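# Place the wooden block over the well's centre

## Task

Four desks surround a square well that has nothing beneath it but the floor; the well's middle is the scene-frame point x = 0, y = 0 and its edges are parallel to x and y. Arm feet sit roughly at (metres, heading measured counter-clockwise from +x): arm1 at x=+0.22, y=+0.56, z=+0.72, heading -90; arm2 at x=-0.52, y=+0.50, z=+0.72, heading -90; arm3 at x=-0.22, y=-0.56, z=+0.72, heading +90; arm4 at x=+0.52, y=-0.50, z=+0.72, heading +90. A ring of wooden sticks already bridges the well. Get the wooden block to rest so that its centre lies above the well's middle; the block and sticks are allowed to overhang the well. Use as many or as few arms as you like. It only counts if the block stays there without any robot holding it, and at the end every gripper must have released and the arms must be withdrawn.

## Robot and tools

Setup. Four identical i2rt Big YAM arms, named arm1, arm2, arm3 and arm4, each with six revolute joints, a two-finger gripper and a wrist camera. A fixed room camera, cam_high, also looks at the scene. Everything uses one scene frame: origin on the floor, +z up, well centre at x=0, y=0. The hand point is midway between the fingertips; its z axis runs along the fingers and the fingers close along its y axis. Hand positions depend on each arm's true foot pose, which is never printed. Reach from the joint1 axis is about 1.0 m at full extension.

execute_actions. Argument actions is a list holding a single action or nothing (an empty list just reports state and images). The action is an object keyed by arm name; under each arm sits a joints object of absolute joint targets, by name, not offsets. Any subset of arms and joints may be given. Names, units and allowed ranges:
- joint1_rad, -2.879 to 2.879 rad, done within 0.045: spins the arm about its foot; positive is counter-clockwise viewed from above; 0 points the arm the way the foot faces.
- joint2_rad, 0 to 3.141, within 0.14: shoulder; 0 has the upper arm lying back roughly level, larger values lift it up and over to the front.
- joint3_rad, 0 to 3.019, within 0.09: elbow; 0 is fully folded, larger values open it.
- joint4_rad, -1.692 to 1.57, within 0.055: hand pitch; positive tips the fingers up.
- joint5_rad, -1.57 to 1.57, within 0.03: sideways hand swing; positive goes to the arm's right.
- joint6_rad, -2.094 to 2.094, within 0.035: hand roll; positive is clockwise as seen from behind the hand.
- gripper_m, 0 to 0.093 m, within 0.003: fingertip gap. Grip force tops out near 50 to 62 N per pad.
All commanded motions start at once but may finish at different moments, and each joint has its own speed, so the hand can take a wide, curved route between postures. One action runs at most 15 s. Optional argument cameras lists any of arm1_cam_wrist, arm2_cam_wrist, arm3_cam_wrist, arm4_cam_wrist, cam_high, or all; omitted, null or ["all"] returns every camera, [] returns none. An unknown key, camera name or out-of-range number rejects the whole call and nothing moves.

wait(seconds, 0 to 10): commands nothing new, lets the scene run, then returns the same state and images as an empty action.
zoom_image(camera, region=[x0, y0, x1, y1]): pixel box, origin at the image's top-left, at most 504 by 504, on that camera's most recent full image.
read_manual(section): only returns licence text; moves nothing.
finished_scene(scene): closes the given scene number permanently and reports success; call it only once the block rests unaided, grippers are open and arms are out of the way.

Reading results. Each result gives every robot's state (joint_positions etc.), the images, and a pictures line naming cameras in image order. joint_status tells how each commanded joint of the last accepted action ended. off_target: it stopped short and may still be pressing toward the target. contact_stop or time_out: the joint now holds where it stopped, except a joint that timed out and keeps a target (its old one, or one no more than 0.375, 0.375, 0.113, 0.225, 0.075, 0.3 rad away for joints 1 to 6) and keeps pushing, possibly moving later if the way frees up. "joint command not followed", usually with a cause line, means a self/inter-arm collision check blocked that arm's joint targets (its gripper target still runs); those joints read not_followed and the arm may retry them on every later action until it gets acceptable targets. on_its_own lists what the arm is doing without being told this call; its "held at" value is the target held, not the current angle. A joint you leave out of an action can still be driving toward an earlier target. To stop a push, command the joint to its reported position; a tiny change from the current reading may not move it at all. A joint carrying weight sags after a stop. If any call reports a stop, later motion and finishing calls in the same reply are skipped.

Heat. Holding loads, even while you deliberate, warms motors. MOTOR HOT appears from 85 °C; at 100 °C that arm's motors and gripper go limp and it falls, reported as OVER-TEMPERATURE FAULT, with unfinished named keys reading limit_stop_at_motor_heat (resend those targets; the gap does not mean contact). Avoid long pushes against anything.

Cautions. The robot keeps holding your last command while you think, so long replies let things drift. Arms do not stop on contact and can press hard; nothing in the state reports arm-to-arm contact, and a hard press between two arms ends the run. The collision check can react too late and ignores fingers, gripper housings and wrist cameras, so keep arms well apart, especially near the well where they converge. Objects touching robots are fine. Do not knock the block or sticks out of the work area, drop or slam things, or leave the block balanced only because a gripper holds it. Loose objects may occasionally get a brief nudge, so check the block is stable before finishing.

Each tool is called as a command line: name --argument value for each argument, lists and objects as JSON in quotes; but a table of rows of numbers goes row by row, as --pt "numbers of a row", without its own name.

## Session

execute_actions --actions '[]'

Scene clock: 0.00 s.
Motor temperatures (°C, as the motors report them): arm1=[31 29 35 33 32 30] | arm2=[34 35 33 31 32 33] | arm3=[30 33 32 33 32 34] | arm4=[31 32 33 33 31 32]
arm1.joint_positions: joint1_rad=-0.332 joint2_rad=+0.624 joint3_rad=+1.425 joint4_rad=-1.435 joint5_rad=+0.085 joint6_rad=+0.296 gripper_m=+0.095
arm1.joint_status: not commanded
arm1.hand: x=+0.1350 y=+0.3493 z=+1.2549 quat_wxyz=(-0.286, -0.800, -0.400, +0.343) (m; scene frame)
arm2.joint_positions: joint1_rad=-0.023 joint2_rad=+0.594 joint3_rad=+1.355 joint4_rad=-1.191 joint5_rad=+0.119 joint6_rad=+0.272 gripper_m=+0.095
arm2.joint_status: not commanded
arm2.hand: x=-0.5473 y=+0.2571 z=+1.3402 quat_wxyz=(-0.389, -0.698, -0.468, +0.379) (m; scene frame)
arm3.joint_positions: joint1_rad=+0.244 joint2_rad=+0.455 joint3_rad=+1.430 joint4_rad=-1.291 joint5_rad=-0.267 joint6_rad=+0.205 gripper_m=+0.095
arm3.joint_status: not commanded
arm3.hand: x=-0.2920 y=-0.4255 z=+1.3758 quat_wxyz=(-0.211, +0.632, -0.495, -0.557) (m; scene frame)
arm4.joint_positions: joint1_rad=-0.205 joint2_rad=+0.467 joint3_rad=+1.351 joint4_rad=-1.201 joint5_rad=+0.005 joint6_rad=+0.087 gripper_m=+0.094
arm4.joint_status: not commanded
arm4.hand: x=+0.5655 y=-0.3137 z=+1.3952 quat_wxyz=(-0.436, +0.481, -0.653, -0.391) (m; scene frame)
pictures: arm1_cam_wrist, arm2_cam_wrist, arm3_cam_wrist, arm4_cam_wrist, cam_high
Images, in order (width x height): arm1_cam_wrist 504x504, arm2_cam_wrist 504x504, arm3_cam_wrist 504x504, arm4_cam_wrist 504x504, cam_high 504x504.

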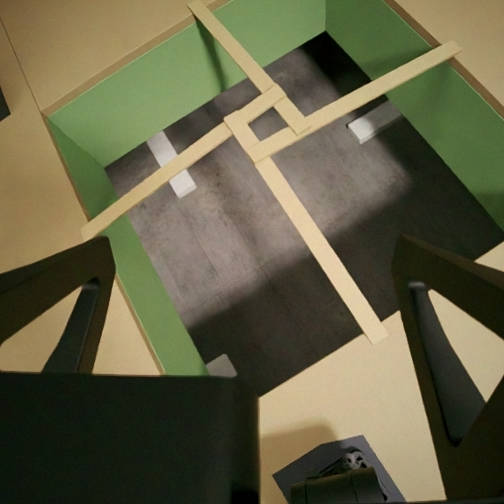

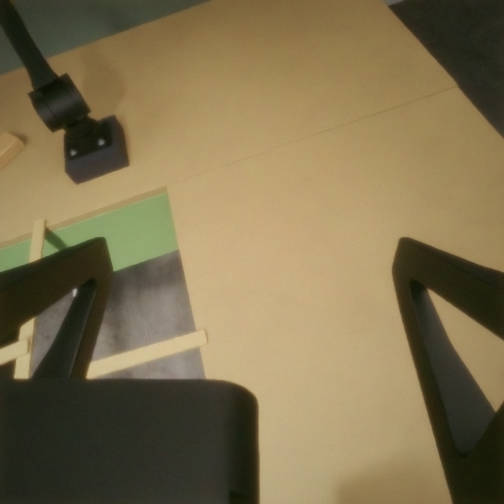

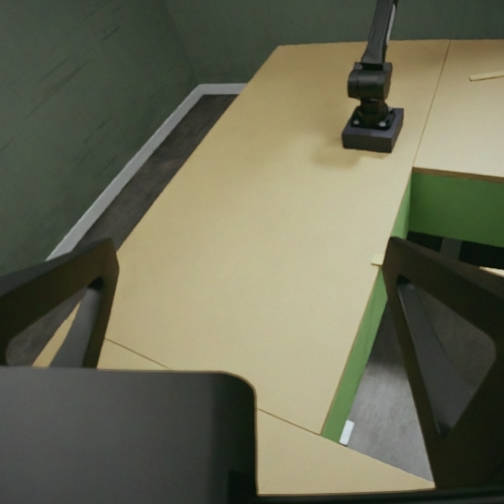

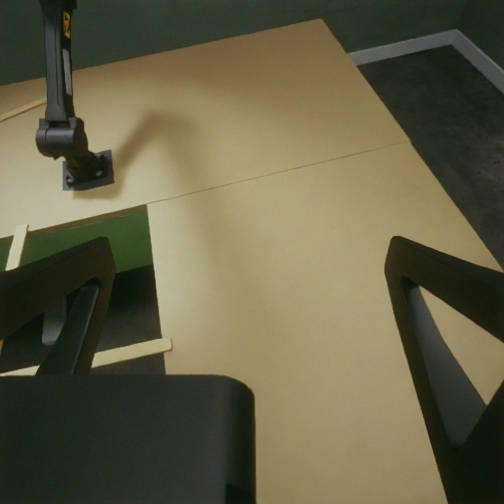

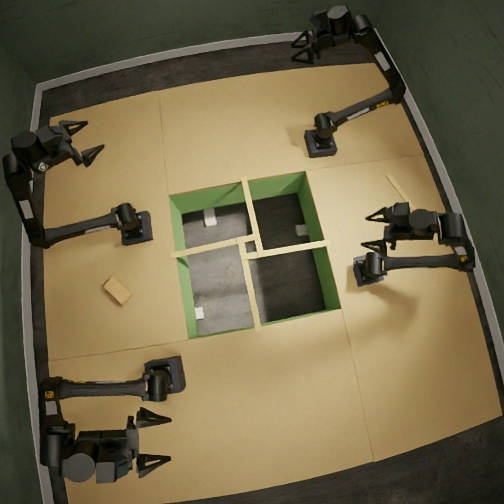

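execute_actions --actions '[{"arm3":{"joints":{"joint1_rad":-2.0,"joint2_rad":1.206,"joint3_rad":1.124,"joint4_rad":-1.49,"joint5_rad":0,"joint6_rad":0}}}]' --cameras '["arm3_cam_wrist"]'

Scene clock: 6.37 s.
Motor temperatures (°C, as the motors report them): arm1=[31 30 38 33 32 30] | arm2=[34 35 35 31 32 33] | arm3=[30 33 34 33 32 34] | arm4=[31 32 35 34 31 32]
arm1.joint_positions: joint1_rad=-0.332 joint2_rad=+0.624 joint3_rad=+1.425 joint4_rad=-1.435 joint5_rad=+0.085 joint6_rad=+0.296 gripper_m=+0.095
arm1.joint_status: not commanded
arm1.hand: x=+0.1350 y=+0.3493 z=+1.2549 quat_wxyz=(-0.286, -0.800, -0.400, +0.343) (m; scene frame)
arm2.joint_positions: joint1_rad=-0.023 joint2_rad=+0.594 joint3_rad=+1.355 joint4_rad=-1.191 joint5_rad=+0.119 joint6_rad=+0.272 gripper_m=+0.095
arm2.joint_status: not commanded
arm2.hand: x=-0.5473 y=+0.2571 z=+1.3402 quat_wxyz=(-0.389, -0.698, -0.468, +0.379) (m; scene frame)
arm3.joint_positions: joint1_rad=-2.002 joint2_rad=+1.207 joint3_rad=+1.116 joint4_rad=-1.479 joint5_rad=-0.002 joint6_rad=+0.015 gripper_m=+0.095
arm3.joint_status: all done
arm3.hand: x=+0.0890 y=-0.6944 z=+0.9981 quat_wxyz=(+0.007, -0.213, -0.977, -0.002) (m; scene frame)
arm4.joint_positions: joint1_rad=-0.205 joint2_rad=+0.467 joint3_rad=+1.351 joint4_rad=-1.201 joint5_rad=+0.005 joint6_rad=+0.087 gripper_m=+0.094
arm4.joint_status: not commanded
arm4.hand: x=+0.5655 y=-0.3137 z=+1.3952 quat_wxyz=(-0.436, +0.481, -0.653, -0.391) (m; scene frame)
pictures: arm3_cam_wrist
Images, in order (width x height): arm3_cam_wrist 504x504.

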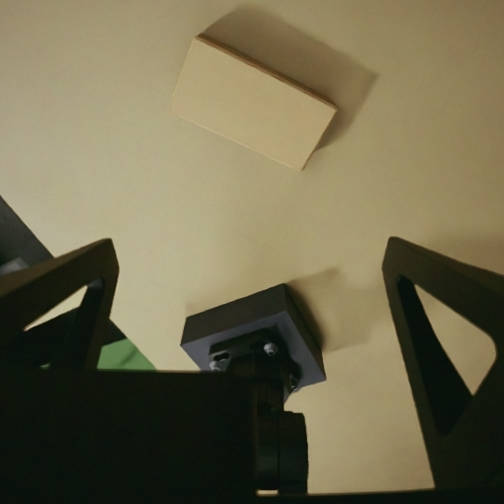

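execute_actions --actions '[{"arm3":{"joints":{"joint2_rad":1.328,"joint3_rad":0.82,"joint4_rad":-1.063,"joint6_rad":2.0}}}]' --cameras '["arm3_cam_wrist"]'

Scene clock: 12.73 s.
Motor temperatures (°C, as the motors report them): arm1=[31 30 39 33 32 30] | arm2=[34 35 36 31 32 33] | arm3=[30 34 35 33 32 34] | arm4=[31 32 36 34 31 32]
arm1.joint_positions: joint1_rad=-0.332 joint2_rad=+0.624 joint3_rad=+1.425 joint4_rad=-1.435 joint5_rad=+0.085 joint6_rad=+0.296 gripper_m=+0.095
arm1.joint_status: not commanded
arm1.hand: x=+0.1350 y=+0.3493 z=+1.2549 quat_wxyz=(-0.286, -0.800, -0.400, +0.343) (m; scene frame)
arm2.joint_positions: joint1_rad=-0.023 joint2_rad=+0.594 joint3_rad=+1.355 joint4_rad=-1.191 joint5_rad=+0.119 joint6_rad=+0.272 gripper_m=+0.095
arm2.joint_status: not commanded
arm2.hand: x=-0.5473 y=+0.2571 z=+1.3402 quat_wxyz=(-0.389, -0.698, -0.468, +0.379) (m; scene frame)
arm3.joint_positions: joint1_rad=-2.002 joint2_rad=+1.339 joint3_rad=+0.816 joint4_rad=-1.075 joint5_rad=-0.002 joint6_rad=+1.985 gripper_m=+0.095
arm3.joint_status: all done
arm3.hand: x=+0.0813 y=-0.6912 z=+0.8481 quat_wxyz=(+0.015, -0.932, -0.363, +0.015) (m; scene frame)
arm4.joint_positions: joint1_rad=-0.205 joint2_rad=+0.467 joint3_rad=+1.351 joint4_rad=-1.201 joint5_rad=+0.005 joint6_rad=+0.087 gripper_m=+0.094
arm4.joint_status: not commanded
arm4.hand: x=+0.5655 y=-0.3137 z=+1.3952 quat_wxyz=(-0.436, +0.481, -0.653, -0.391) (m; scene frame)
pictures: arm3_cam_wrist
Images, in order (width x height): arm3_cam_wrist 504x504.

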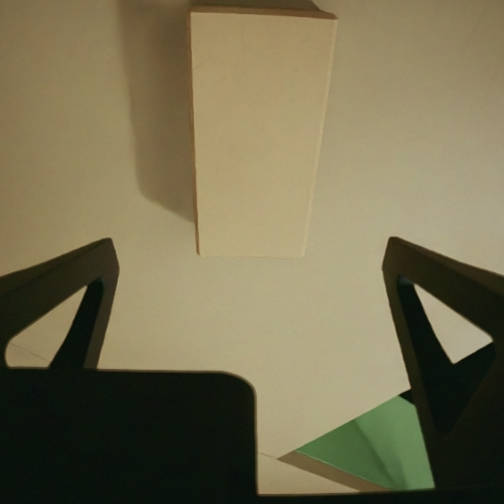

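execute_actions --actions '[{"arm3":{"joints":{"joint2_rad":1.546,"joint3_rad":0.674,"joint4_rad":-0.698}}}]' --cameras '[]'

execute_actions --actions '[{"arm3":{"joints":{"gripper_m":0.0}}}]' --cameras '["arm3_cam_wrist"]'

execute_actions --actions '[{"arm3":{"joints":{"joint2_rad":1.206,"joint3_rad":1.0,"joint4_rad":-1.36}}}]' --cameras '[]'

execute_actions --actions '[{"arm3":{"joints":{"joint1_rad":-0.39,"joint6_rad":1.197}}}]' --cameras '[]'

execute_actions --actions '[{"arm3":{"joints":{"joint2_rad":1.98,"joint3_rad":1.70,"joint4_rad":-1.16}}}]' --cameras '["arm3_cam_wrist","arm1_cam_wrist"]'

Scene clock: 25.87 s.
Motor temperatures (°C, as the motors report them): arm1=[31 30 41 33 32 30] | arm2=[34 35 37 31 32 33] | arm3=[30 34 35 33 32 34] | arm4=[31 32 38 34 31 32]
arm1.joint_positions: joint1_rad=-0.332 joint2_rad=+0.624 joint3_rad=+1.425 joint4_rad=-1.435 joint5_rad=+0.085 joint6_rad=+0.296 gripper_m=+0.095
arm1.joint_status: not commanded
arm1.hand: x=+0.1350 y=+0.3493 z=+1.2549 quat_wxyz=(-0.286, -0.800, -0.400, +0.343) (m; scene frame)
arm2.joint_positions: joint1_rad=-0.023 joint2_rad=+0.594 joint3_rad=+1.355 joint4_rad=-1.191 joint5_rad=+0.119 joint6_rad=+0.272 gripper_m=+0.095
arm2.joint_status: not commanded
arm2.hand: x=-0.5473 y=+0.2571 z=+1.3402 quat_wxyz=(-0.389, -0.698, -0.468, +0.379) (m; scene frame)
arm3.joint_positions: joint1_rad=-2.001 joint2_rad=+1.536 joint3_rad=+0.679 joint4_rad=-0.710 joint5_rad=+0.004 joint6_rad=+1.986 gripper_m=+0.095
arm3.joint_status: all done
arm3.hand: x=+0.0823 y=-0.6926 z=+0.7472 quat_wxyz=(+0.002, -0.932, -0.362, +0.005) (m; scene frame)
arm4.joint_positions: joint1_rad=-0.205 joint2_rad=+0.467 joint3_rad=+1.351 joint4_rad=-1.201 joint5_rad=+0.005 joint6_rad=+0.087 gripper_m=+0.094
arm4.joint_status: not commanded
arm4.hand: x=+0.5655 y=-0.3137 z=+1.3952 quat_wxyz=(-0.436, +0.481, -0.653, -0.391) (m; scene frame)
pictures: none
No camera images: the call's "cameras" was empty. Leave "cameras" out to get every camera's image.

Scene clock: 26.60 s.
Motor temperatures (°C, as the motors report them): arm1=[31 30 41 33 32 30] | arm2=[34 35 37 31 32 33] | arm3=[30 34 35 33 32 34] | arm4=[31 32 38 34 31 32]
arm1.joint_positions: joint1_rad=-0.332 joint2_rad=+0.624 joint3_rad=+1.425 joint4_rad=-1.435 joint5_rad=+0.085 joint6_rad=+0.296 gripper_m=+0.095
arm1.joint_status: not commanded
arm1.hand: x=+0.1350 y=+0.3493 z=+1.2549 quat_wxyz=(-0.286, -0.800, -0.400, +0.343) (m; scene frame)
arm2.joint_positions: joint1_rad=-0.023 joint2_rad=+0.594 joint3_rad=+1.355 joint4_rad=-1.191 joint5_rad=+0.119 joint6_rad=+0.272 gripper_m=+0.095
arm2.joint_status: not commanded
arm2.hand: x=-0.5473 y=+0.2571 z=+1.3402 quat_wxyz=(-0.389, -0.698, -0.468, +0.379) (m; scene frame)
arm3.joint_positions: joint1_rad=-2.001 joint2_rad=+1.536 joint3_rad=+0.679 joint4_rad=-0.708 joint5_rad=+0.002 joint6_rad=+1.988 gripper_m=+0.069
arm3.joint_status: gripper_m off_target (ended at +0.069, target +0.000)
arm3.hand: x=+0.0827 y=-0.6925 z=+0.7471 quat_wxyz=(+0.002, -0.932, -0.362, +0.004) (m; scene frame)
arm4.joint_positions: joint1_rad=-0.205 joint2_rad=+0.467 joint3_rad=+1.351 joint4_rad=-1.201 joint5_rad=+0.005 joint6_rad=+0.087 gripper_m=+0.094
arm4.joint_status: not commanded
arm4.hand: x=+0.5655 y=-0.3137 z=+1.3952 quat_wxyz=(-0.436, +0.481, -0.653, -0.391) (m; scene frame)
pictures: arm3_cam_wrist
Images, in order (width x height): arm3_cam_wrist 504x504.

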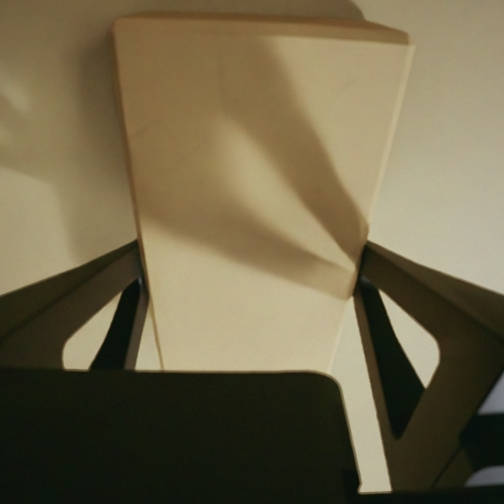

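Scene clock: 27.90 s.
Motor temperatures (°C, as the motors report them): arm1=[31 30 41 33 32 30] | arm2=[34 35 37 31 32 33] | arm3=[30 34 36 33 32 34] | arm4=[31 32 38 34 31 32]
arm1.joint_positions: joint1_rad=-0.332 joint2_rad=+0.624 joint3_rad=+1.425 joint4_rad=-1.435 joint5_rad=+0.085 joint6_rad=+0.296 gripper_m=+0.095
arm1.joint_status: not commanded
arm1.hand: x=+0.1350 y=+0.3493 z=+1.2549 quat_wxyz=(-0.286, -0.800, -0.400, +0.343) (m; scene frame)
arm2.joint_positions: joint1_rad=-0.023 joint2_rad=+0.594 joint3_rad=+1.355 joint4_rad=-1.191 joint5_rad=+0.119 joint6_rad=+0.272 gripper_m=+0.095
arm2.joint_status: not commanded
arm2.hand: x=-0.5473 y=+0.2571 z=+1.3402 quat_wxyz=(-0.389, -0.698, -0.468, +0.379) (m; scene frame)
arm3.joint_positions: joint1_rad=-2.001 joint2_rad=+1.202 joint3_rad=+0.982 joint4_rad=-1.349 joint5_rad=+0.002 joint6_rad=+1.988 gripper_m=+0.069
arm3.joint_status: all done
arm3.hand: x=+0.0797 y=-0.6909 z=+0.9494 quat_wxyz=(+0.003, -0.932, -0.362, +0.005) (m; scene frame)
arm4.joint_positions: joint1_rad=-0.205 joint2_rad=+0.467 joint3_rad=+1.351 joint4_rad=-1.201 joint5_rad=+0.005 joint6_rad=+0.087 gripper_m=+0.094
arm4.joint_status: not commanded
arm4.hand: x=+0.5655 y=-0.3137 z=+1.3952 quat_wxyz=(-0.436, +0.481, -0.653, -0.391) (m; scene frame)
pictures: none
No camera images: the call's "cameras" was empty. Leave "cameras" out to get every camera's image.

Scene clock: 29.70 s.
Motor temperatures (°C, as the motors report them): arm1=[31 30 42 33 32 30] | arm2=[34 35 38 31 32 33] | arm3=[30 34 36 33 32 34] | arm4=[31 32 38 34 31 32]
arm1.joint_positions: joint1_rad=-0.332 joint2_rad=+0.624 joint3_rad=+1.425 joint4_rad=-1.435 joint5_rad=+0.085 joint6_rad=+0.296 gripper_m=+0.095
arm1.joint_status: not commanded
arm1.hand: x=+0.1350 y=+0.3493 z=+1.2549 quat_wxyz=(-0.286, -0.800, -0.400, +0.343) (m; scene frame)
arm2.joint_positions: joint1_rad=-0.023 joint2_rad=+0.594 joint3_rad=+1.355 joint4_rad=-1.191 joint5_rad=+0.119 joint6_rad=+0.272 gripper_m=+0.095
arm2.joint_status: not commanded
arm2.hand: x=-0.5473 y=+0.2571 z=+1.3402 quat_wxyz=(-0.389, -0.698, -0.468, +0.379) (m; scene frame)
arm3.joint_positions: joint1_rad=-0.387 joint2_rad=+1.204 joint3_rad=+0.982 joint4_rad=-1.349 joint5_rad=+0.000 joint6_rad=+1.212 gripper_m=+0.069
arm3.joint_status: all done
arm3.hand: x=-0.0975 y=-0.2609 z=+0.9529 quat_wxyz=(+0.007, -0.006, -1.000, -0.002) (m; scene frame)
arm4.joint_positions: joint1_rad=-0.205 joint2_rad=+0.467 joint3_rad=+1.351 joint4_rad=-1.201 joint5_rad=+0.005 joint6_rad=+0.087 gripper_m=+0.094
arm4.joint_status: not commanded
arm4.hand: x=+0.5655 y=-0.3137 z=+1.3952 quat_wxyz=(-0.436, +0.481, -0.653, -0.391) (m; scene frame)
pictures: none
No camera images: the call's "cameras" was empty. Leave "cameras" out to get every camera's image.

Scene clock: 31.33 s.
Motor temperatures (°C, as the motors report them): arm1=[31 30 42 33 32 30] | arm2=[34 35 38 31 32 33] | arm3=[30 34 37 33 32 34] | arm4=[31 32 38 34 31 32]
arm1.joint_positions: joint1_rad=-0.332 joint2_rad=+0.624 joint3_rad=+1.425 joint4_rad=-1.435 joint5_rad=+0.085 joint6_rad=+0.296 gripper_m=+0.095
arm1.joint_status: not commanded
arm1.hand: x=+0.1350 y=+0.3493 z=+1.2549 quat_wxyz=(-0.286, -0.800, -0.400, +0.343) (m; scene frame)
arm2.joint_positions: joint1_rad=-0.023 joint2_rad=+0.594 joint3_rad=+1.355 joint4_rad=-1.191 joint5_rad=+0.119 joint6_rad=+0.272 gripper_m=+0.095
arm2.joint_status: not commanded
arm2.hand: x=-0.5473 y=+0.2571 z=+1.3402 quat_wxyz=(-0.389, -0.698, -0.468, +0.379) (m; scene frame)
arm3.joint_positions: joint1_rad=-0.387 joint2_rad=+2.004 joint3_rad=+1.628 joint4_rad=-1.162 joint5_rad=+0.000 joint6_rad=+1.211 gripper_m=+0.069
arm3.joint_status: all done
arm3.hand: x=+0.0037 y=+0.0043 z=+0.8343 quat_wxyz=(+0.001, -0.005, -1.000, -0.018) (m; scene frame)
arm4.joint_positions: joint1_rad=-0.205 joint2_rad=+0.467 joint3_rad=+1.351 joint4_rad=-1.201 joint5_rad=+0.005 joint6_rad=+0.087 gripper_m=+0.094
arm4.joint_status: not commanded
arm4.hand: x=+0.5655 y=-0.3137 z=+1.3952 quat_wxyz=(-0.436, +0.481, -0.653, -0.391) (m; scene frame)
pictures: arm1_cam_wrist, arm3_cam_wrist
Images, in order (width x height): arm1_cam_wrist 504x504, arm3_cam_wrist 504x504.

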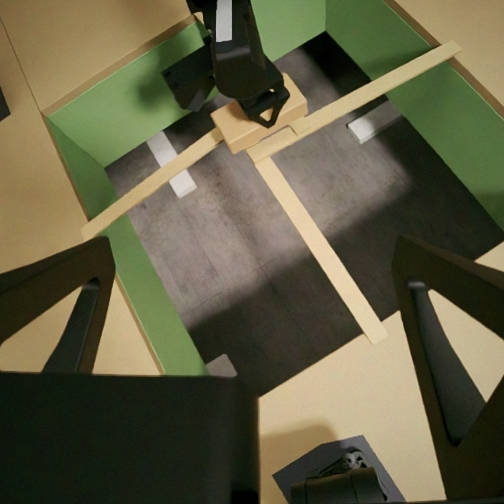

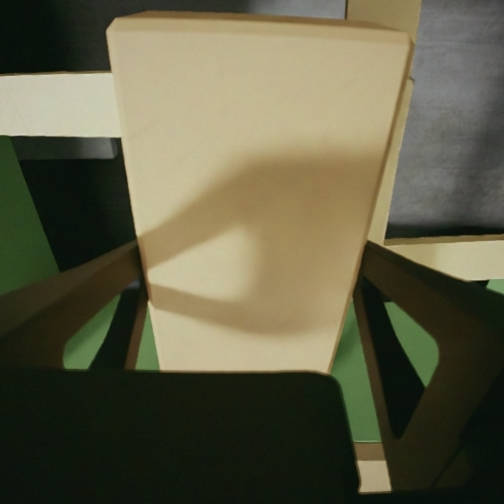

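execute_actions --actions '[{"arm3":{"joints":{"joint2_rad":2.06,"joint4_rad":-1.15}}}]' --cameras '["arm3_cam_wrist"]'

Scene clock: 39.30 s.
Motor temperatures (°C, as the motors report them): arm1=[31 30 42 33 32 30] | arm2=[34 35 38 31 32 33] | arm3=[30 36 40 33 32 34] | arm4=[31 32 38 34 31 32]
arm1.joint_positions: joint1_rad=-0.332 joint2_rad=+0.624 joint3_rad=+1.425 joint4_rad=-1.435 joint5_rad=+0.085 joint6_rad=+0.296 gripper_m=+0.095
arm1.joint_status: not commanded
arm1.hand: x=+0.1350 y=+0.3493 z=+1.2549 quat_wxyz=(-0.286, -0.800, -0.400, +0.343) (m; scene frame)
arm2.joint_positions: joint1_rad=-0.023 joint2_rad=+0.594 joint3_rad=+1.355 joint4_rad=-1.191 joint5_rad=+0.119 joint6_rad=+0.272 gripper_m=+0.095
arm2.joint_status: not commanded
arm2.hand: x=-0.5473 y=+0.2571 z=+1.3402 quat_wxyz=(-0.389, -0.698, -0.468, +0.379) (m; scene frame)
arm3.joint_positions: joint1_rad=-0.387 joint2_rad=+2.061 joint3_rad=+1.639 joint4_rad=-1.161 joint5_rad=+0.000 joint6_rad=+1.210 gripper_m=+0.069
arm3.joint_status: all done
arm3.hand: x=+0.0032 y=+0.0041 z=+0.8049 quat_wxyz=(+0.009, -0.005, -1.000, +0.003) (m; scene frame)
arm4.joint_positions: joint1_rad=-0.205 joint2_rad=+0.467 joint3_rad=+1.351 joint4_rad=-1.201 joint5_rad=+0.005 joint6_rad=+0.087 gripper_m=+0.094
arm4.joint_status: not commanded
arm4.hand: x=+0.5655 y=-0.3137 z=+1.3952 quat_wxyz=(-0.436, +0.481, -0.653, -0.391) (m; scene frame)
pictures: arm3_cam_wrist
Images, in order (width x height): arm3_cam_wrist 504x504.

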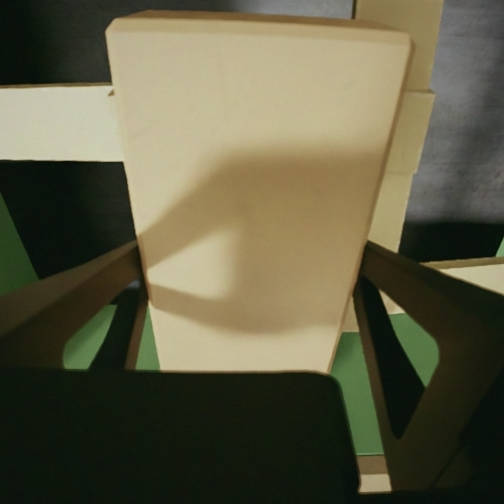

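execute_actions --actions '[{"arm3":{"joints":{"gripper_m":0.093}}}]' --cameras '[]'

execute_actions --actions '[{"arm3":{"joints":{"joint2_rad":1.5}}}]' --cameras '["arm1_cam_wrist","cam_high"]'

Scene clock: 45.30 s.
Motor temperatures (°C, as the motors report them): arm1=[31 30 43 33 32 30] | arm2=[34 35 38 31 32 33] | arm3=[30 37 41 33 32 34] | arm4=[31 32 39 34 31 32]
arm1.joint_positions: joint1_rad=-0.332 joint2_rad=+0.624 joint3_rad=+1.425 joint4_rad=-1.435 joint5_rad=+0.085 joint6_rad=+0.296 gripper_m=+0.095
arm1.joint_status: not commanded
arm1.hand: x=+0.1350 y=+0.3493 z=+1.2549 quat_wxyz=(-0.286, -0.800, -0.400, +0.343) (m; scene frame)
arm2.joint_positions: joint1_rad=-0.023 joint2_rad=+0.594 joint3_rad=+1.355 joint4_rad=-1.191 joint5_rad=+0.119 joint6_rad=+0.272 gripper_m=+0.095
arm2.joint_status: not commanded
arm2.hand: x=-0.5473 y=+0.2571 z=+1.3402 quat_wxyz=(-0.389, -0.698, -0.468, +0.379) (m; scene frame)
arm3.joint_positions: joint1_rad=-0.387 joint2_rad=+2.061 joint3_rad=+1.640 joint4_rad=-1.161 joint5_rad=+0.000 joint6_rad=+1.210 gripper_m=+0.093
arm3.joint_status: all done
arm3.hand: x=+0.0034 y=+0.0046 z=+0.8053 quat_wxyz=(+0.008, -0.005, -1.000, +0.003) (m; scene frame)
arm4.joint_positions: joint1_rad=-0.205 joint2_rad=+0.467 joint3_rad=+1.351 joint4_rad=-1.201 joint5_rad=+0.005 joint6_rad=+0.087 gripper_m=+0.094
arm4.joint_status: not commanded
arm4.hand: x=+0.5655 y=-0.3137 z=+1.3952 quat_wxyz=(-0.436, +0.481, -0.653, -0.391) (m; scene frame)
pictures: none
No camera images: the call's "cameras" was empty. Leave "cameras" out to get every camera's image.

Scene clock: 47.00 s.
Motor temperatures (°C, as the motors report them): arm1=[31 30 43 33 32 30] | arm2=[34 35 38 31 32 33] | arm3=[30 37 41 33 32 34] | arm4=[31 32 39 34 31 32]
arm1.joint_positions: joint1_rad=-0.332 joint2_rad=+0.624 joint3_rad=+1.425 joint4_rad=-1.435 joint5_rad=+0.085 joint6_rad=+0.296 gripper_m=+0.095
arm1.joint_status: not commanded
arm1.hand: x=+0.1350 y=+0.3493 z=+1.2549 quat_wxyz=(-0.286, -0.800, -0.400, +0.343) (m; scene frame)
arm2.joint_positions: joint1_rad=-0.023 joint2_rad=+0.594 joint3_rad=+1.355 joint4_rad=-1.191 joint5_rad=+0.119 joint6_rad=+0.272 gripper_m=+0.095
arm2.joint_status: not commanded
arm2.hand: x=-0.5473 y=+0.2571 z=+1.3402 quat_wxyz=(-0.389, -0.698, -0.468, +0.379) (m; scene frame)
arm3.joint_positions: joint1_rad=-0.387 joint2_rad=+1.498 joint3_rad=+1.687 joint4_rad=-1.160 joint5_rad=+0.000 joint6_rad=+1.210 gripper_m=+0.093
arm3.joint_status: all done
arm3.hand: x=-0.0028 y=-0.0249 z=+1.1562 quat_wxyz=(-0.099, -0.007, -0.955, -0.278) (m; scene frame)
arm4.joint_positions: joint1_rad=-0.205 joint2_rad=+0.467 joint3_rad=+1.351 joint4_rad=-1.201 joint5_rad=+0.005 joint6_rad=+0.087 gripper_m=+0.094
arm4.joint_status: not commanded
arm4.hand: x=+0.5655 y=-0.3137 z=+1.3952 quat_wxyz=(-0.436, +0.481, -0.653, -0.391) (m; scene frame)
pictures: arm1_cam_wrist, cam_high
Images, in order (width x height): arm1_cam_wrist 504x504, cam_high 504x504.

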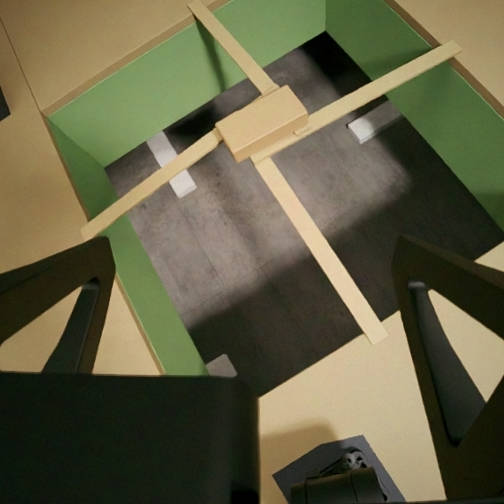

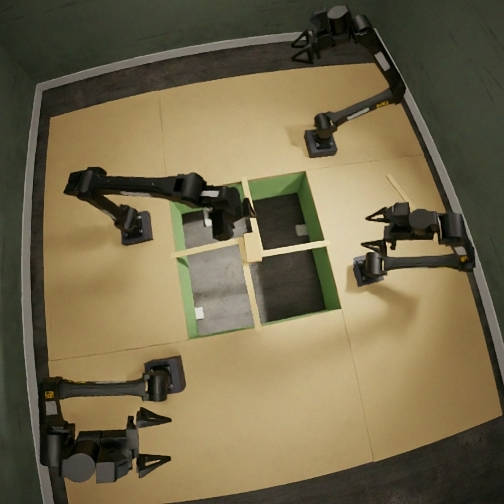

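finished_scene --scene 2

The scene is finished: the task was done.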